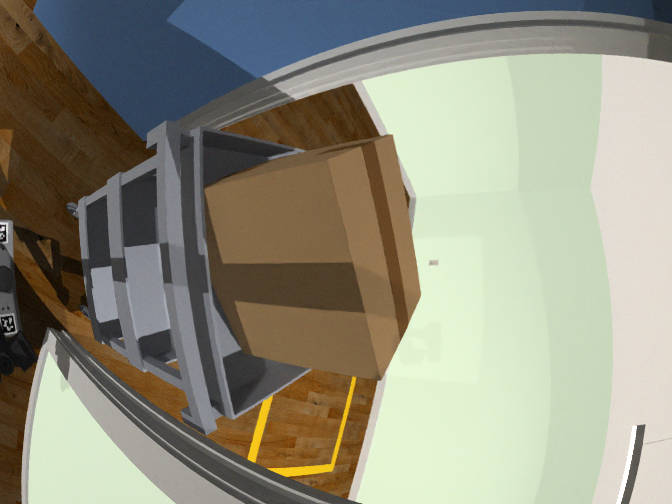

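Call:
execute_actions([
  {"r1":{"base":{"translate_m":0.65}}},
], cameras=[])

Call:
execute_actions([
  {"r1":{"base":{"translate_m":-0.25}}},
], cameras=["r1_nav_camera"])

Scene clock: 706.77 s.
r1.base_odometry: x=+2.864 y=+1.854 heading=+1.972 (m, m, rad; r1's odometry frame)
r1.turned_by_wheels: +0.000 (rad since the last result)
r1.turned_by_imu: -0.101 (rad since the last result)
r1.base_tilt: forward=+0.9 right=-0.4 (deg)
r1.lidar_m: - - 0.15 0.58 0.70 6.06 3.37 0.34 0.47 0.28 0.15 -
r1.head_depth_mm: 2256 2375 2539 2672 383 304 - / 2341 2492 2668 2753 381 303 - / 2448 2597 2804 2893 379 303 - / 2548 2708 2931 2874 745 306 - / 2656 2833 3076 2880 749 305 - / 2802 3036 3270 2868 755 303 - / 2925 3135 3397 2831 2086 303 -
r1.base_status: translate_m off_target (by the wheels' count: +0.6498 of +0.6500)
r1.joint_positions: lift_m=+0.330 arm_m=+0.001 wrist_yaw_rad=+3.508 wrist_pitch_rad=-0.417 wrist_roll_rad=-0.001 gripper_m=+0.000 head_pan_rad=-0.005 head_tilt_rad=-0.499
r1.joint_status: not commanded
r1.on_its_own: wrist_yaw_rad is held at +3.522, not at your +3.700, by its stall guard, which is not easing now; left_wheel is at rest, and its effort (+45) is outside its rest range (-18 to +18); wrist_yaw_rad is at rest, and its effort (+17) is outside its rest range (-12 to +12)
r1.motor_effort: left_wheel=+45(70) right_wheel=+17(53) lift_m=+25(25) arm_m=-4(5) wrist_yaw_rad=+17(36) wrist_pitch_rad=+6(6) wrist_roll_rad=+0(0) gripper_m=-2(2) head_pan_rad=+3(3) head_tilt_rad=+0(0) (%)
r1.hand_pose: x=-0.1016 y=+0.0636 z=+0.3430 quat_wxyz=(+0.018, +0.653, +0.270, +0.708) (m; r1's base frame)
r1.wrist_depth_mm: - - - 869 685 531 476 / - - - 951 750 565 511 / - - - - 798 595 678 / 844 840 848 858 836 654 794 / 685 692 678 732 - 676 692 / 573 570 574 - 583 581 238 / 491 490 - - - 502 224
r2.base_odometry: x=-3.506 y=+0.589 heading=+2.800 (m, m, rad; r2's odometry frame)
r2.turned_by_wheels: +0.000 (rad since the last result)
r2.turned_by_imu: +0.002 (rad since the last result)
r2.base_tilt: forward=+0.4 right=-0.4 (deg)
r2.lidar_m: 0.85 0.93 1.18 1.17 1.28 1.96 4.95 4.49 3.60 0.74 0.82 0.85
r2.head_depth_mm: - - - - - - 1285 / - - - - - 1461 1291 / - - - - - 1504 1296 / 3982 - - - - 1534 1288 / 3684 3955 - - 1779 1536 1286 / 3524 3809 - - 1811 1529 1293 / 3280 - - 2351 1871 1538 1286
r2.base_status: not commanded
r2.joint_positions: lift_m=+1.040 arm_m=+0.310 wrist_yaw_rad=-0.095 wrist_pitch_rad=-0.022 wrist_roll_rad=-0.006 gripper_m=-0.021 head_pan_rad=-2.294 head_tilt_rad=-0.597
r2.joint_status: not commanded
r2.on_its_own: gripper_m is held at -0.021, not at your -0.030, by its stall guard, which is not easing now
r2.motor_effort: left_wheel=-2(2) right_wheel=+2(2) lift_m=+41(41) arm_m=-1(1) wrist_yaw_rad=+4(3) wrist_pitch_rad=+12(12) wrist_roll_rad=+0(0) gripper_m=-18(18) head_pan_rad=-2(3) head_tilt_rad=-1(2) (%)
r2.hand_pose: x=-0.0457 y=-0.7096 z=+1.1487 quat_wxyz=(+0.708, -0.025, -0.704, -0.042) (m; r2's base frame)
r2.wrist_depth_mm: 192 190 185 107 179 - - / 198 194 190 110 184 - - / 203 199 196 113 189 - - / 209 203 201 116 193 - - / 215 211 207 117 197 - - / 224 217 213 121 202 - - / 231 225 220 127 212 - -
pictures: none
No camera images: the call's "cameras" was empty. Leave "cameras" out to get every camera's image.

Scene clock: 711.03 s.
r1.base_odometry: x=+2.962 y=+1.624 heading=+1.971 (m, m, rad; r1's odometry frame)
r1.turned_by_wheels: -0.001 (rad since the last result)
r1.turned_by_imu: -0.002 (rad since the last result)
r1.base_tilt: forward=+0.9 right=-0.5 (deg)
r1.lidar_m: 0.29 0.30 0.61 0.62 0.86 5.83 3.26 2.28 0.20 0.22 2.90 0.31
r1.head_depth_mm: 2433 2586 2738 525 414 456 516 / 2520 2703 2905 521 395 425 487 / 2654 2800 2992 520 379 399 452 / 2749 2955 3192 515 377 375 423 / 2870 3095 3380 512 375 354 396 / 3039 3232 3591 509 385 354 438 / 3147 3312 3504 2693 1948 613 512
r1.base_status: done
r1.joint_positions: lift_m=+0.330 arm_m=+0.001 wrist_yaw_rad=+3.522 wrist_pitch_rad=-0.418 wrist_roll_rad=-0.001 gripper_m=+0.000 head_pan_rad=-0.005 head_tilt_rad=-0.499
r1.joint_status: not commanded
r1.on_its_own: wrist_yaw_rad is held at +3.522, not at your +3.700, by its stall guard, which is not easing now; left_wheel is at rest, and its effort (-46) is outside its rest range (-18 to +18)
r1.motor_effort: left_wheel=-46(84) right_wheel=+16(34) lift_m=+25(26) arm_m=-3(4) wrist_yaw_rad=+1(19) wrist_pitch_rad=+7(6) wrist_roll_rad=+0(0) gripper_m=-2(2) head_pan_rad=+3(3) head_tilt_rad=+0(0) (%)
r1.hand_pose: x=-0.1046 y=+0.0625 z=+0.3428 quat_wxyz=(+0.013, +0.651, +0.275, +0.708) (m; r1's base frame)
r1.wrist_depth_mm: - - - - 805 576 515 / - - - - 879 615 540 / - - - - 971 656 559 / 840 857 851 859 890 703 592 / 690 680 685 732 - 697 625 / 567 572 575 - - 586 589 / 484 492 - - - 495 500
r2.base_odometry: x=-3.506 y=+0.589 heading=+2.800 (m, m, rad; r2's odometry frame)
r2.turned_by_wheels: +0.000 (rad since the last result)
r2.turned_by_imu: +0.001 (rad since the last result)
r2.base_tilt: forward=+0.3 right=-0.4 (deg)
r2.lidar_m: 0.85 0.92 1.18 1.17 1.28 1.97 4.95 4.48 3.60 0.74 0.83 0.85
r2.head_depth_mm: - - - - - - 1291 / - - - - - 1465 1295 / - - - - - 1489 1289 / 3954 - - - - 1537 1299 / 3739 - - - 1777 1539 1289 / 3438 3760 - - 1833 1531 1296 / 3286 - - 2352 1874 1534 1293
r2.base_status: not commanded
r2.joint_positions: lift_m=+1.040 arm_m=+0.310 wrist_yaw_rad=-0.095 wrist_pitch_rad=-0.022 wrist_roll_rad=-0.006 gripper_m=-0.021 head_pan_rad=-2.294 head_tilt_rad=-0.597
r2.joint_status: not commanded
r2.on_its_own: gripper_m is held at -0.021, not at your -0.030, by its stall guard, which is not easing now
r2.motor_effort: left_wheel=-2(2) right_wheel=+3(2) lift_m=+41(41) arm_m=-1(1) wrist_yaw_rad=+4(4) wrist_pitch_rad=+12(13) wrist_roll_rad=+0(0) gripper_m=-18(18) head_pan_rad=-2(3) head_tilt_rad=-2(2) (%)
r2.hand_pose: x=-0.0457 y=-0.7096 z=+1.1487 quat_wxyz=(+0.708, -0.025, -0.704, -0.042) (m; r2's base frame)
r2.wrist_depth_mm: 194 189 185 107 179 - - / 197 194 190 110 183 - - / 203 201 196 113 189 - - / 210 206 202 116 193 - - / 214 210 205 118 199 - - / 222 218 213 121 202 - - / 229 224 220 127 212 - -
pictures: r1_nav_camera (sideways: a quarter turn counterclockwise sets it upright)
Images, in order (width x height): r1_nav_camera 672x504.

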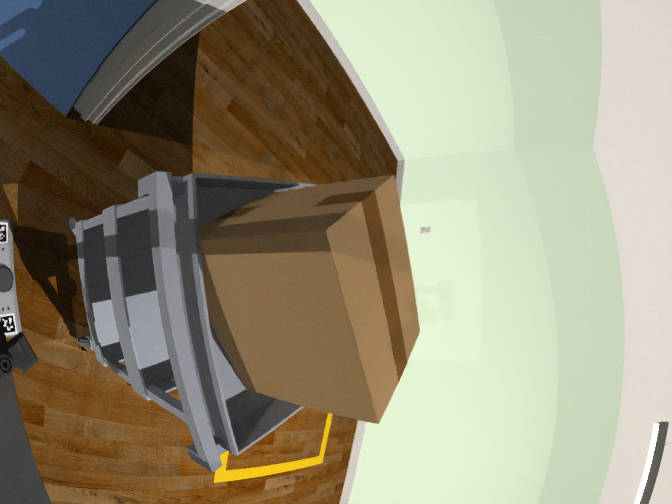

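Call:
execute_actions([
  {"r1":{"base":{"rotate_rad":-0.15}}},
], cameras=[])

Call:
execute_actions([
  {"r1":{"base":{"translate_m":0.7}}},
], cameras=[])

Call:
execute_actions([
  {"r1":{"base":{"translate_m":-0.2},"joints":{"head_pan_rad":-0.5}}},
], cameras=["r1_nav_camera"])

Scene clock: 713.77 s.
r1.base_odometry: x=+2.962 y=+1.624 heading=+1.821 (m, m, rad; r1's odometry frame)
r1.turned_by_wheels: -0.150 (rad since the last result)
r1.turned_by_imu: -0.150 (rad since the last result)
r1.base_tilt: forward=+0.9 right=-0.4 (deg)
r1.lidar_m: 0.29 0.29 0.64 0.61 0.75 5.81 3.96 2.43 0.20 0.20 2.60 0.33
r1.head_depth_mm: 2367 2517 2712 2804 492 611 546 / 2468 2625 2801 524 439 500 533 / 2499 2678 2879 518 410 453 506 / 2598 2771 2984 515 391 413 466 / 2676 2855 3110 512 375 381 425 / 2747 2967 3184 510 373 353 390 / 2847 3074 3334 507 372 329 373
r1.base_status: done
r1.joint_positions: lift_m=+0.330 arm_m=+0.001 wrist_yaw_rad=+3.522 wrist_pitch_rad=-0.418 wrist_roll_rad=-0.001 gripper_m=+0.000 head_pan_rad=-0.005 head_tilt_rad=-0.499
r1.joint_status: not commanded
r1.on_its_own: wrist_yaw_rad is held at +3.522, not at your +3.700, by its stall guard, which is not easing now
r1.motor_effort: left_wheel=+3(39) right_wheel=-2(11) lift_m=+26(26) arm_m=-3(3) wrist_yaw_rad=-1(1) wrist_pitch_rad=+7(6) wrist_roll_rad=+0(0) gripper_m=-2(2) head_pan_rad=+3(3) head_tilt_rad=+0(0) (%)
r1.hand_pose: x=-0.1046 y=+0.0625 z=+0.3428 quat_wxyz=(+0.013, +0.651, +0.275, +0.708) (m; r1's base frame)
r1.wrist_depth_mm: - - - 873 729 549 495 / - - - 949 764 578 532 / - - - - 845 619 566 / 846 854 845 861 859 677 600 / 672 679 677 734 - 675 652 / 569 572 569 - - 580 588 / 489 493 - - - 498 500
r2.base_odometry: x=-3.506 y=+0.589 heading=+2.800 (m, m, rad; r2's odometry frame)
r2.turned_by_wheels: +0.000 (rad since the last result)
r2.turned_by_imu: +0.001 (rad since the last result)
r2.base_tilt: forward=+0.4 right=-0.5 (deg)
r2.lidar_m: 0.85 0.92 1.18 1.17 1.27 1.96 4.95 4.47 3.62 0.74 0.83 0.86
r2.head_depth_mm: - - - - - - 1290 / - - - - - 1448 1296 / - - - - - 1500 1292 / - - - - - 1542 1298 / 3756 3968 - - 1778 1532 1289 / 3509 3772 - - 1828 1538 1290 / 3304 - - 2347 1897 1540 1289
r2.base_status: not commanded
r2.joint_positions: lift_m=+1.040 arm_m=+0.310 wrist_yaw_rad=-0.095 wrist_pitch_rad=-0.022 wrist_roll_rad=-0.006 gripper_m=-0.021 head_pan_rad=-2.294 head_tilt_rad=-0.597
r2.joint_status: not commanded
r2.on_its_own: gripper_m is held at -0.021, not at your -0.030, by its stall guard, which is not easing now
r2.motor_effort: left_wheel=-2(2) right_wheel=+3(2) lift_m=+41(41) arm_m=-1(1) wrist_yaw_rad=+4(4) wrist_pitch_rad=+12(12) wrist_roll_rad=+0(0) gripper_m=-18(18) head_pan_rad=-2(3) head_tilt_rad=-2(2) (%)
r2.hand_pose: x=-0.0457 y=-0.7096 z=+1.1487 quat_wxyz=(+0.708, -0.025, -0.704, -0.042) (m; r2's base frame)
r2.wrist_depth_mm: 192 190 185 108 179 - - / 198 194 190 110 183 - - / 204 200 195 113 189 - - / 208 206 202 115 193 - - / 216 211 205 118 198 - - / 223 218 213 121 203 - - / 230 225 219 126 212 - -
pictures: none
No camera images: the call's "cameras" was empty. Leave "cameras" out to get every camera's image.

Scene clock: 721.73 s.
r1.base_odometry: x=+2.788 y=+2.302 heading=+1.822 (m, m, rad; r1's odometry frame)
r1.turned_by_wheels: +0.001 (rad since the last result)
r1.turned_by_imu: +0.004 (rad since the last result)
r1.base_tilt: forward=+0.9 right=-0.4 (deg)
r1.lidar_m: - - 0.15 0.18 0.75 0.88 0.77 0.72 1.32 2.38 0.15 -
r1.head_depth_mm: 1843 1963 2107 2247 2148 304 - / 1893 2027 2161 2331 396 303 - / 1950 2093 2242 2417 378 302 - / 2001 2140 2319 2491 377 306 - / 2069 2205 2391 2584 375 305 - / 2111 2297 2503 2643 743 304 - / 2204 2370 2586 2712 745 303 -
r1.base_status: translate_m off_target (by the wheels' count: +0.6998 of +0.7000)
r1.joint_positions: lift_m=+0.330 arm_m=+0.001 wrist_yaw_rad=+3.522 wrist_pitch_rad=-0.418 wrist_roll_rad=-0.001 gripper_m=+0.000 head_pan_rad=-0.005 head_tilt_rad=-0.499
r1.joint_status: not commanded
r1.on_its_own: wrist_yaw_rad is held at +3.522, not at your +3.700, by its stall guard, which is not easing now; left_wheel is at rest, and its effort (+55) is outside its rest range (-18 to +18)
r1.motor_effort: left_wheel=+55(81) right_wheel=+3(12) lift_m=+25(26) arm_m=-3(3) wrist_yaw_rad=+0(1) wrist_pitch_rad=+6(7) wrist_roll_rad=+0(0) gripper_m=-2(2) head_pan_rad=+3(3) head_tilt_rad=+0(1) (%)
r1.hand_pose: x=-0.1045 y=+0.0625 z=+0.3428 quat_wxyz=(+0.013, +0.651, +0.275, +0.708) (m; r1's base frame)
r1.wrist_depth_mm: - - 757 743 971 - - / - - 829 803 - - - / - - 910 879 - - - / 841 849 851 868 886 895 878 / 675 673 687 727 - 700 673 / 570 570 565 - - 584 237 / 487 490 - - - 486 264
r2.base_odometry: x=-3.506 y=+0.589 heading=+2.800 (m, m, rad; r2's odometry frame)
r2.turned_by_wheels: +0.000 (rad since the last result)
r2.turned_by_imu: +0.002 (rad since the last result)
r2.base_tilt: forward=+0.3 right=-0.4 (deg)
r2.lidar_m: 0.85 0.93 1.18 1.17 1.27 1.96 4.92 4.49 3.62 0.74 0.83 0.85
r2.head_depth_mm: - - - - - - 1286 / - - - - - 1460 1287 / - - - - - 1507 1297 / 3950 - - - - 1526 1290 / 3664 - - - 1760 1537 1289 / 3461 3751 - - 1823 1548 1293 / 3236 - - 2351 1894 1533 1289
r2.base_status: not commanded
r2.joint_positions: lift_m=+1.040 arm_m=+0.310 wrist_yaw_rad=-0.095 wrist_pitch_rad=-0.022 wrist_roll_rad=-0.006 gripper_m=-0.021 head_pan_rad=-2.294 head_tilt_rad=-0.597
r2.joint_status: not commanded
r2.on_its_own: gripper_m is held at -0.021, not at your -0.030, by its stall guard, which is not easing now
r2.motor_effort: left_wheel=-2(2) right_wheel=+2(2) lift_m=+41(41) arm_m=-1(1) wrist_yaw_rad=+4(3) wrist_pitch_rad=+12(12) wrist_roll_rad=+0(0) gripper_m=-18(18) head_pan_rad=-2(3) head_tilt_rad=-2(1) (%)
r2.hand_pose: x=-0.0457 y=-0.7096 z=+1.1487 quat_wxyz=(+0.708, -0.025, -0.704, -0.042) (m; r2's base frame)
r2.wrist_depth_mm: 191 189 184 107 178 - - / 198 195 190 110 183 - - / 204 200 196 113 188 - - / 208 205 201 116 193 - - / 215 212 206 118 198 - - / 223 217 213 121 204 - - / 230 226 219 126 210 - -
pictures: none
No camera images: the call's "cameras" was empty. Leave "cameras" out to get every camera's image.

Scene clock: 724.90 s.
r1.base_odometry: x=+2.838 y=+2.108 heading=+1.822 (m, m, rad; r1's odometry frame)
r1.turned_by_wheels: +0.000 (rad since the last result)
r1.turned_by_imu: +0.000 (rad since the last result)
r1.base_tilt: forward=+0.9 right=-0.4 (deg)
r1.lidar_m: 0.27 0.27 2.44 0.71 0.63 1.06 4.20 0.54 0.90 2.32 2.72 0.29
r1.head_depth_mm: 2167 2356 2543 2704 2151 1682 1388 / 2139 2297 2482 2653 2138 1690 1388 / 2113 2266 2451 2641 2128 1677 494 / 2080 2228 2404 2611 2120 612 543 / 2053 2199 2359 2555 472 519 528 / 2018 2157 2345 2464 411 440 481 / 1996 2145 2305 505 379 383 414
r1.base_status: done
r1.joint_positions: lift_m=+0.330 arm_m=+0.001 wrist_yaw_rad=+3.522 wrist_pitch_rad=-0.418 wrist_roll_rad=-0.001 gripper_m=+0.000 head_pan_rad=-0.493 head_tilt_rad=-0.499
r1.joint_status: all done
r1.on_its_own: wrist_yaw_rad is held at +3.522, not at your +3.700, by its stall guard, which is not easing now
r1.motor_effort: left_wheel=+1(41) right_wheel=+0(5) lift_m=+26(26) arm_m=-3(3) wrist_yaw_rad=+1(0) wrist_pitch_rad=+6(7) wrist_roll_rad=+1(0) gripper_m=-3(2) head_pan_rad=-5(42) head_tilt_rad=+0(0) (%)
r1.hand_pose: x=-0.1045 y=+0.0625 z=+0.3428 quat_wxyz=(+0.013, +0.651, +0.275, +0.708) (m; r1's base frame)
r1.wrist_depth_mm: - - 860 675 620 - - / - - 961 718 675 - - / - - - 793 756 - - / 840 844 851 820 798 859 886 / 673 687 690 737 - 695 708 / 574 568 574 - - 580 589 / 489 494 - - - 495 496
r2.base_odometry: x=-3.506 y=+0.589 heading=+2.800 (m, m, rad; r2's odometry frame)
r2.turned_by_wheels: +0.000 (rad since the last result)
r2.turned_by_imu: +0.001 (rad since the last result)
r2.base_tilt: forward=+0.3 right=-0.4 (deg)
r2.lidar_m: 0.85 0.93 1.18 1.17 1.27 1.96 4.94 4.46 3.61 0.74 0.83 0.86
r2.head_depth_mm: - - - - - - 1292 / - - - - - 1461 1294 / - - - - - 1500 1289 / 3940 - - - - 1533 1294 / 3749 - - - 1771 1535 1294 / 3465 3763 - - 1806 1531 1292 / 3338 - - 2366 1899 1537 1300
r2.base_status: not commanded
r2.joint_positions: lift_m=+1.040 arm_m=+0.310 wrist_yaw_rad=-0.095 wrist_pitch_rad=-0.022 wrist_roll_rad=-0.006 gripper_m=-0.021 head_pan_rad=-2.294 head_tilt_rad=-0.597
r2.joint_status: not commanded
r2.on_its_own: gripper_m is held at -0.021, not at your -0.030, by its stall guard, which is not easing now
r2.motor_effort: left_wheel=-2(2) right_wheel=+2(2) lift_m=+41(41) arm_m=-1(1) wrist_yaw_rad=+4(4) wrist_pitch_rad=+12(12) wrist_roll_rad=+0(0) gripper_m=-18(18) head_pan_rad=-2(3) head_tilt_rad=-1(1) (%)
r2.hand_pose: x=-0.0457 y=-0.7096 z=+1.1487 quat_wxyz=(+0.708, -0.025, -0.704, -0.042) (m; r2's base frame)
r2.wrist_depth_mm: 192 189 184 107 179 - - / 198 195 191 110 183 - - / 203 200 194 113 188 - - / 209 206 201 115 194 - - / 216 212 205 117 196 - - / 221 218 214 120 204 - - / 229 226 219 127 211 - -
pictures: r1_nav_camera (sideways: a quarter turn counterclockwise sets it upright)
Images, in order (width x height): r1_nav_camera 672x504.

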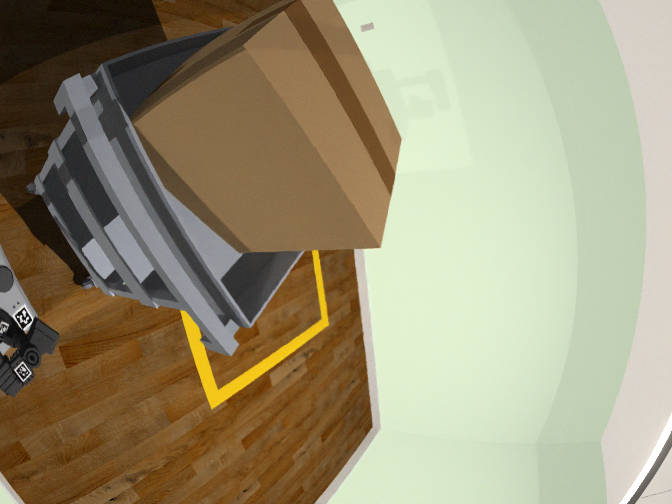

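Call:
execute_actions([
  {"r2":{"joints":{"gripper_m":0.1}}},
], cameras=[])

Call:
execute_actions([
  {"r2":{"joints":{"arm_m":0.0}},"r1":{"base":{"translate_m":-0.05}}},
], cameras=[])

Scene clock: 727.33 s.
r1.base_odometry: x=+2.838 y=+2.108 heading=+1.822 (m, m, rad; r1's odometry frame)
r1.turned_by_wheels: +0.000 (rad since the last result)
r1.turned_by_imu: +0.000 (rad since the last result)
r1.base_tilt: forward=+0.9 right=-0.4 (deg)
r1.lidar_m: 0.27 0.27 2.44 0.71 0.63 0.94 4.21 0.54 0.90 2.32 2.71 0.29
r1.head_depth_mm: 2176 2343 2517 2731 2147 1679 1402 / 2135 2322 2508 2679 2139 1695 1392 / 2114 2272 2449 2613 2131 1681 493 / 2088 2232 2414 2590 2127 613 542 / 2053 2189 2380 2556 472 520 527 / 2037 2161 2330 2456 411 440 481 / 2002 2152 2309 506 379 384 414
r1.base_status: not commanded
r1.joint_positions: lift_m=+0.330 arm_m=+0.001 wrist_yaw_rad=+3.522 wrist_pitch_rad=-0.418 wrist_roll_rad=-0.001 gripper_m=+0.000 head_pan_rad=-0.493 head_tilt_rad=-0.499
r1.joint_status: not commanded
r1.on_its_own: wrist_yaw_rad is held at +3.522, not at your +3.700, by its stall guard, which is not easing now
r1.motor_effort: left_wheel=+1(1) right_wheel=-1(0) lift_m=+26(25) arm_m=-3(3) wrist_yaw_rad=+0(0) wrist_pitch_rad=+6(7) wrist_roll_rad=+0(0) gripper_m=-2(2) head_pan_rad=-5(5) head_tilt_rad=+0(0) (%)
r1.hand_pose: x=-0.1045 y=+0.0625 z=+0.3428 quat_wxyz=(+0.013, +0.651, +0.275, +0.708) (m; r1's base frame)
r1.wrist_depth_mm: - - 784 674 629 - - / - - 878 717 672 - - / - - 982 772 754 - - / 834 836 854 829 801 876 866 / 681 683 689 733 - 700 703 / 576 571 570 - - 585 586 / 485 492 - - - 496 500
r2.base_odometry: x=-3.506 y=+0.589 heading=+2.800 (m, m, rad; r2's odometry frame)
r2.turned_by_wheels: +0.000 (rad since the last result)
r2.turned_by_imu: +0.001 (rad since the last result)
r2.base_tilt: forward=+0.3 right=-0.5 (deg)
r2.lidar_m: 0.85 0.93 1.18 1.17 1.28 1.97 4.93 4.49 3.63 0.86 0.91 0.85
r2.head_depth_mm: - - - - - - 1287 / - - - - - 1463 1302 / - - - - - 1492 1302 / - - - - - 1535 1291 / 3766 - - - 1773 1531 1296 / 3471 3751 - - 1835 1536 1290 / 3250 - - 2355 1899 1531 1289
r2.base_status: not commanded
r2.joint_positions: lift_m=+1.040 arm_m=+0.310 wrist_yaw_rad=-0.092 wrist_pitch_rad=-0.022 wrist_roll_rad=-0.006 gripper_m=+0.100 head_pan_rad=-2.294 head_tilt_rad=-0.597
r2.joint_status: all done
r2.motor_effort: left_wheel=+0(2) right_wheel=+0(2) lift_m=+41(41) arm_m=-1(1) wrist_yaw_rad=+2(4) wrist_pitch_rad=+12(12) wrist_roll_rad=+0(0) gripper_m=+0(80) head_pan_rad=-3(3) head_tilt_rad=-1(2) (%)
r2.hand_pose: x=-0.0448 y=-0.7097 z=+1.1488 quat_wxyz=(+0.708, -0.024, -0.704, -0.040) (m; r2's base frame)
r2.wrist_depth_mm: 280 284 287 290 - - - / 284 290 297 298 - - - / 294 296 304 238 - - - / 300 302 310 242 - - - / 307 312 322 252 - - - / 315 316 331 329 340 - - / 322 331 334 337 - - -
pictures: none
No camera images: the call's "cameras" was empty. Leave "cameras" out to get every camera's image.

Scene clock: 730.83 s.
r1.base_odometry: x=+2.850 y=+2.060 heading=+1.822 (m, m, rad; r1's odometry frame)
r1.turned_by_wheels: +0.000 (rad since the last result)
r1.turned_by_imu: +0.000 (rad since the last result)
r1.base_tilt: forward=+0.9 right=-0.4 (deg)
r1.lidar_m: 0.32 0.32 2.46 0.62 0.62 0.64 0.84 0.49 0.79 2.31 2.76 0.34
r1.head_depth_mm: 2221 2400 2572 2740 2130 1690 1391 / 2177 2373 2559 2714 2127 1684 1387 / 2163 2320 2501 2653 2145 1689 494 / 2125 2275 2464 2607 2120 618 492 / 2089 2248 2435 2585 2038 636 490 / 2078 2222 2381 2469 476 517 526 / 2041 2202 2361 507 420 451 485
r1.base_status: done
r1.joint_positions: lift_m=+0.330 arm_m=+0.001 wrist_yaw_rad=+3.522 wrist_pitch_rad=-0.418 wrist_roll_rad=-0.001 gripper_m=+0.000 head_pan_rad=-0.493 head_tilt_rad=-0.499
r1.joint_status: not commanded
r1.on_its_own: wrist_yaw_rad is held at +3.522, not at your +3.700, by its stall guard, which is not easing now
r1.motor_effort: left_wheel=+1(5) right_wheel=-1(5) lift_m=+26(26) arm_m=-3(3) wrist_yaw_rad=+0(0) wrist_pitch_rad=+6(7) wrist_roll_rad=+0(0) gripper_m=-2(2) head_pan_rad=-5(5) head_tilt_rad=+0(0) (%)
r1.hand_pose: x=-0.1045 y=+0.0625 z=+0.3428 quat_wxyz=(+0.013, +0.651, +0.275, +0.708) (m; r1's base frame)
r1.wrist_depth_mm: 528 546 575 601 608 - - / 563 582 610 649 657 - - / 605 645 683 709 714 - - / 666 696 744 775 778 854 881 / 680 681 683 729 - 696 706 / 564 572 576 - - 584 581 / 491 495 - - - 498 500
r2.base_odometry: x=-3.506 y=+0.589 heading=+2.800 (m, m, rad; r2's odometry frame)
r2.turned_by_wheels: +0.000 (rad since the last result)
r2.turned_by_imu: +0.001 (rad since the last result)
r2.base_tilt: forward=+0.4 right=-0.5 (deg)
r2.lidar_m: 0.85 0.93 1.18 1.17 1.28 1.97 4.93 4.51 3.61 1.32 1.06 0.86
r2.head_depth_mm: - - - - - - 1289 / - - - - - 1450 1289 / - - - - - 1494 1289 / 3927 - - - - - 1266 / 3779 3957 - - - - 1228 / 3428 3707 - - - - - / 3295 3534 - - - - -
r2.base_status: not commanded
r2.joint_positions: lift_m=+1.040 arm_m=+0.002 wrist_yaw_rad=-0.090 wrist_pitch_rad=-0.021 wrist_roll_rad=-0.006 gripper_m=+0.100 head_pan_rad=-2.294 head_tilt_rad=-0.597
r2.joint_status: all done
joint sent to its limit — the command would take r2.arm_m past its lower limit, so that joint was sent only as far as its limit.
r2.motor_effort: left_wheel=-1(0) right_wheel=+0(0) lift_m=+41(42) arm_m=-2(5) wrist_yaw_rad=+0(1) wrist_pitch_rad=+11(12) wrist_roll_rad=+0(0) gripper_m=+0(0) head_pan_rad=-4(3) head_tilt_rad=-2(1) (%)
r2.hand_pose: x=-0.0445 y=-0.4012 z=+1.1490 quat_wxyz=(+0.708, -0.024, -0.704, -0.040) (m; r2's base frame)
r2.wrist_depth_mm: 784 913 - - - - - / 802 957 - - - - - / 812 939 - - - - - / 813 983 - - - - - / 822 957 - - - - - / 833 920 - - - - - / 837 - - - - - -
pictures: none
No camera images: the call's "cameras" was empty. Leave "cameras" out to get every camera's image.

Call:
execute_actions([
  {"r1":{"base":{"translate_m":0.55}}},
], cameras=[])

Call:
execute_actions([
  {"r1":{"base":{"translate_m":-0.25},"joints":{"head_pan_rad":-0.4,"head_tilt_rad":-0.8}}},
], cameras=["r1_nav_camera"])

Scene clock: 738.13 s.
r1.base_odometry: x=+2.713 y=+2.592 heading=+1.823 (m, m, rad; r1's odometry frame)
r1.turned_by_wheels: +0.001 (rad since the last result)
r1.turned_by_imu: +0.093 (rad since the last result)
r1.base_tilt: forward=+0.9 right=-0.4 (deg)
r1.lidar_m: - - 0.15 1.35 0.90 0.91 0.93 1.09 2.37 0.28 0.15 -
r1.head_depth_mm: 1711 1849 2000 2163 2146 1687 1326 / 1695 1829 1979 2151 2137 304 - / 1688 1811 1960 2131 2124 303 - / 1680 1804 1945 2129 2128 301 - / 1666 1790 1942 2104 375 304 - / 1657 1774 1906 2088 374 303 - / 1653 1769 1907 2079 373 303 -
r1.base_status: translate_m off_target (by the wheels' count: +0.5498 of +0.5500)
r1.joint_positions: lift_m=+0.330 arm_m=+0.001 wrist_yaw_rad=+3.480 wrist_pitch_rad=-0.418 wrist_roll_rad=-0.002 gripper_m=+0.000 head_pan_rad=-0.493 head_tilt_rad=-0.499
r1.joint_status: not commanded
r1.on_its_own: wrist_yaw_rad is held at +3.482, not at your +3.700, by its stall guard, which is not easing now; left_wheel is at rest, and its effort (+48) is outside its rest range (-18 to +18)
r1.motor_effort: left_wheel=+48(93) right_wheel=+12(33) lift_m=+25(26) arm_m=-4(5) wrist_yaw_rad=+2(39) wrist_pitch_rad=+7(6) wrist_roll_rad=+0(0) gripper_m=-2(2) head_pan_rad=-5(5) head_tilt_rad=+0(0) (%)
r1.hand_pose: x=-0.0957 y=+0.0657 z=+0.3428 quat_wxyz=(+0.028, +0.656, +0.261, +0.707) (m; r1's base frame)
r1.wrist_depth_mm: 663 776 862 - - - - / 691 815 912 - - - - / 723 859 986 - - - - / 764 837 842 861 - 859 871 / 683 683 685 724 692 698 671 / 569 571 570 - 580 575 213 / 494 490 - - - 499 228
r2.base_odometry: x=-3.506 y=+0.589 heading=+2.800 (m, m, rad; r2's odometry frame)
r2.turned_by_wheels: +0.000 (rad since the last result)
r2.turned_by_imu: +0.002 (rad since the last result)
r2.base_tilt: forward=+0.4 right=-0.4 (deg)
r2.lidar_m: 0.85 0.93 1.18 1.17 1.27 1.97 4.96 4.47 3.61 2.15 1.06 0.85
r2.head_depth_mm: - - - - - - 1286 / - - - - - 1459 1293 / - - - - - 1489 1294 / - - - - - - 1269 / 3717 - - - - - 1226 / 3456 3719 - - - - - / 3248 3505 - - - - -
r2.base_status: not commanded
r2.joint_positions: lift_m=+1.040 arm_m=+0.002 wrist_yaw_rad=-0.090 wrist_pitch_rad=-0.021 wrist_roll_rad=-0.006 gripper_m=+0.100 head_pan_rad=-2.294 head_tilt_rad=-0.597
r2.joint_status: not commanded
r2.motor_effort: left_wheel=-1(1) right_wheel=+0(0) lift_m=+41(41) arm_m=-2(2) wrist_yaw_rad=+1(1) wrist_pitch_rad=+12(12) wrist_roll_rad=+0(0) gripper_m=+0(0) head_pan_rad=-3(3) head_tilt_rad=-2(1) (%)
r2.hand_pose: x=-0.0445 y=-0.4012 z=+1.1490 quat_wxyz=(+0.708, -0.024, -0.704, -0.040) (m; r2's base frame)
r2.wrist_depth_mm: - - - - - - - / - - - - - - - / - - - - - - - / - - - - - - - / - - - - - - - / - - - - - - - / 969 - - - - - -
pictures: none
No camera images: the call's "cameras" was empty. Leave "cameras" out to get every camera's image.

Scene clock: 741.80 s.
r1.base_odometry: x=+2.775 y=+2.350 heading=+1.823 (m, m, rad; r1's odometry frame)
r1.turned_by_wheels: +0.000 (rad since the last result)
r1.turned_by_imu: +0.000 (rad since the last result)
r1.base_tilt: forward=+0.9 right=-0.4 (deg)
r1.lidar_m: 0.30 0.31 2.37 0.98 0.74 0.69 0.70 0.78 1.73 2.42 2.36 0.32
r1.head_depth_mm: 1907 2163 2312 1883 1578 1366 1189 / 1911 2145 2307 1888 552 1327 1185 / 1919 2163 2300 686 557 754 1043 / 1925 2090 469 552 594 544 988 / 1917 516 426 482 555 497 776 / 1937 514 403 428 495 472 746 / 1939 511 388 385 439 463 719
r1.base_status: done
r1.joint_positions: lift_m=+0.330 arm_m=+0.001 wrist_yaw_rad=+3.481 wrist_pitch_rad=-0.418 wrist_roll_rad=-0.002 gripper_m=+0.000 head_pan_rad=-0.407 head_tilt_rad=-0.790
r1.joint_status: all done
r1.on_its_own: wrist_yaw_rad is held at +3.482, not at your +3.700, by its stall guard, which is not easing now
r1.motor_effort: left_wheel=+0(37) right_wheel=+1(9) lift_m=+26(25) arm_m=-4(4) wrist_yaw_rad=+2(5) wrist_pitch_rad=+7(6) wrist_roll_rad=+0(0) gripper_m=-2(1) head_pan_rad=+4(20) head_tilt_rad=-6(37) (%)
r1.hand_pose: x=-0.0960 y=+0.0656 z=+0.3428 quat_wxyz=(+0.028, +0.656, +0.261, +0.707) (m; r1's base frame)
r1.wrist_depth_mm: 486 561 678 764 934 - - / 514 598 729 824 - - - / 536 635 800 901 - - - / 567 679 811 863 - 876 887 / 592 657 680 733 698 691 697 / 569 573 573 - 579 582 578 / 490 491 - - - 497 504
r2.base_odometry: x=-3.506 y=+0.589 heading=+2.800 (m, m, rad; r2's odometry frame)
r2.turned_by_wheels: +0.000 (rad since the last result)
r2.turned_by_imu: +0.001 (rad since the last result)
r2.base_tilt: forward=+0.4 right=-0.5 (deg)
r2.lidar_m: 0.85 0.93 1.18 1.16 1.27 1.97 4.93 4.48 3.60 2.15 1.06 0.85
r2.head_depth_mm: - - - - - - 1298 / - - - - - 1462 1287 / - - - - - 1498 1297 / - - - - - - 1267 / 3747 3984 - - - - 1224 / 3478 3669 - - - - - / 3287 3553 - - - - -
r2.base_status: not commanded
r2.joint_positions: lift_m=+1.040 arm_m=+0.002 wrist_yaw_rad=-0.090 wrist_pitch_rad=-0.021 wrist_roll_rad=-0.006 gripper_m=+0.100 head_pan_rad=-2.294 head_tilt_rad=-0.597
r2.joint_status: not commanded
r2.motor_effort: left_wheel=-1(0) right_wheel=+0(0) lift_m=+41(41) arm_m=-2(2) wrist_yaw_rad=+1(1) wrist_pitch_rad=+12(12) wrist_roll_rad=+0(0) gripper_m=+0(0) head_pan_rad=-3(3) head_tilt_rad=-1(2) (%)
r2.hand_pose: x=-0.0445 y=-0.4012 z=+1.1490 quat_wxyz=(+0.708, -0.024, -0.704, -0.040) (m; r2's base frame)
r2.wrist_depth_mm: - - - - - - - / - - - - - - - / - - - - - - - / - - - - - - - / - - - - - - - / - - - - - - - / 993 - - - - - -
pictures: r1_nav_camera (sideways: a quarter turn counterclockwise sets it upright)
Images, in order (width x height): r1_nav_camera 672x504.

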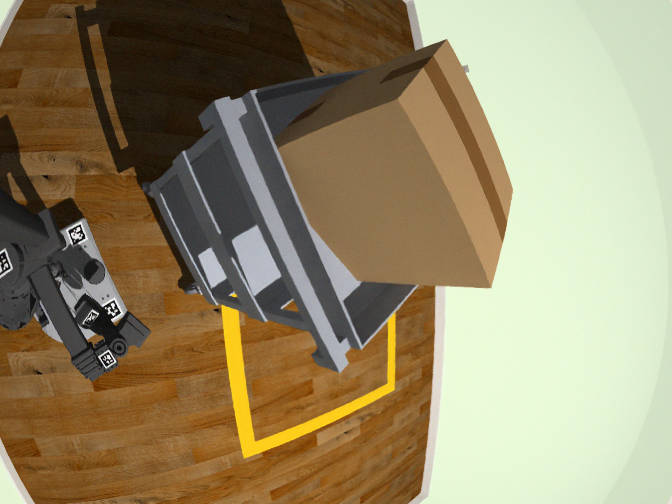

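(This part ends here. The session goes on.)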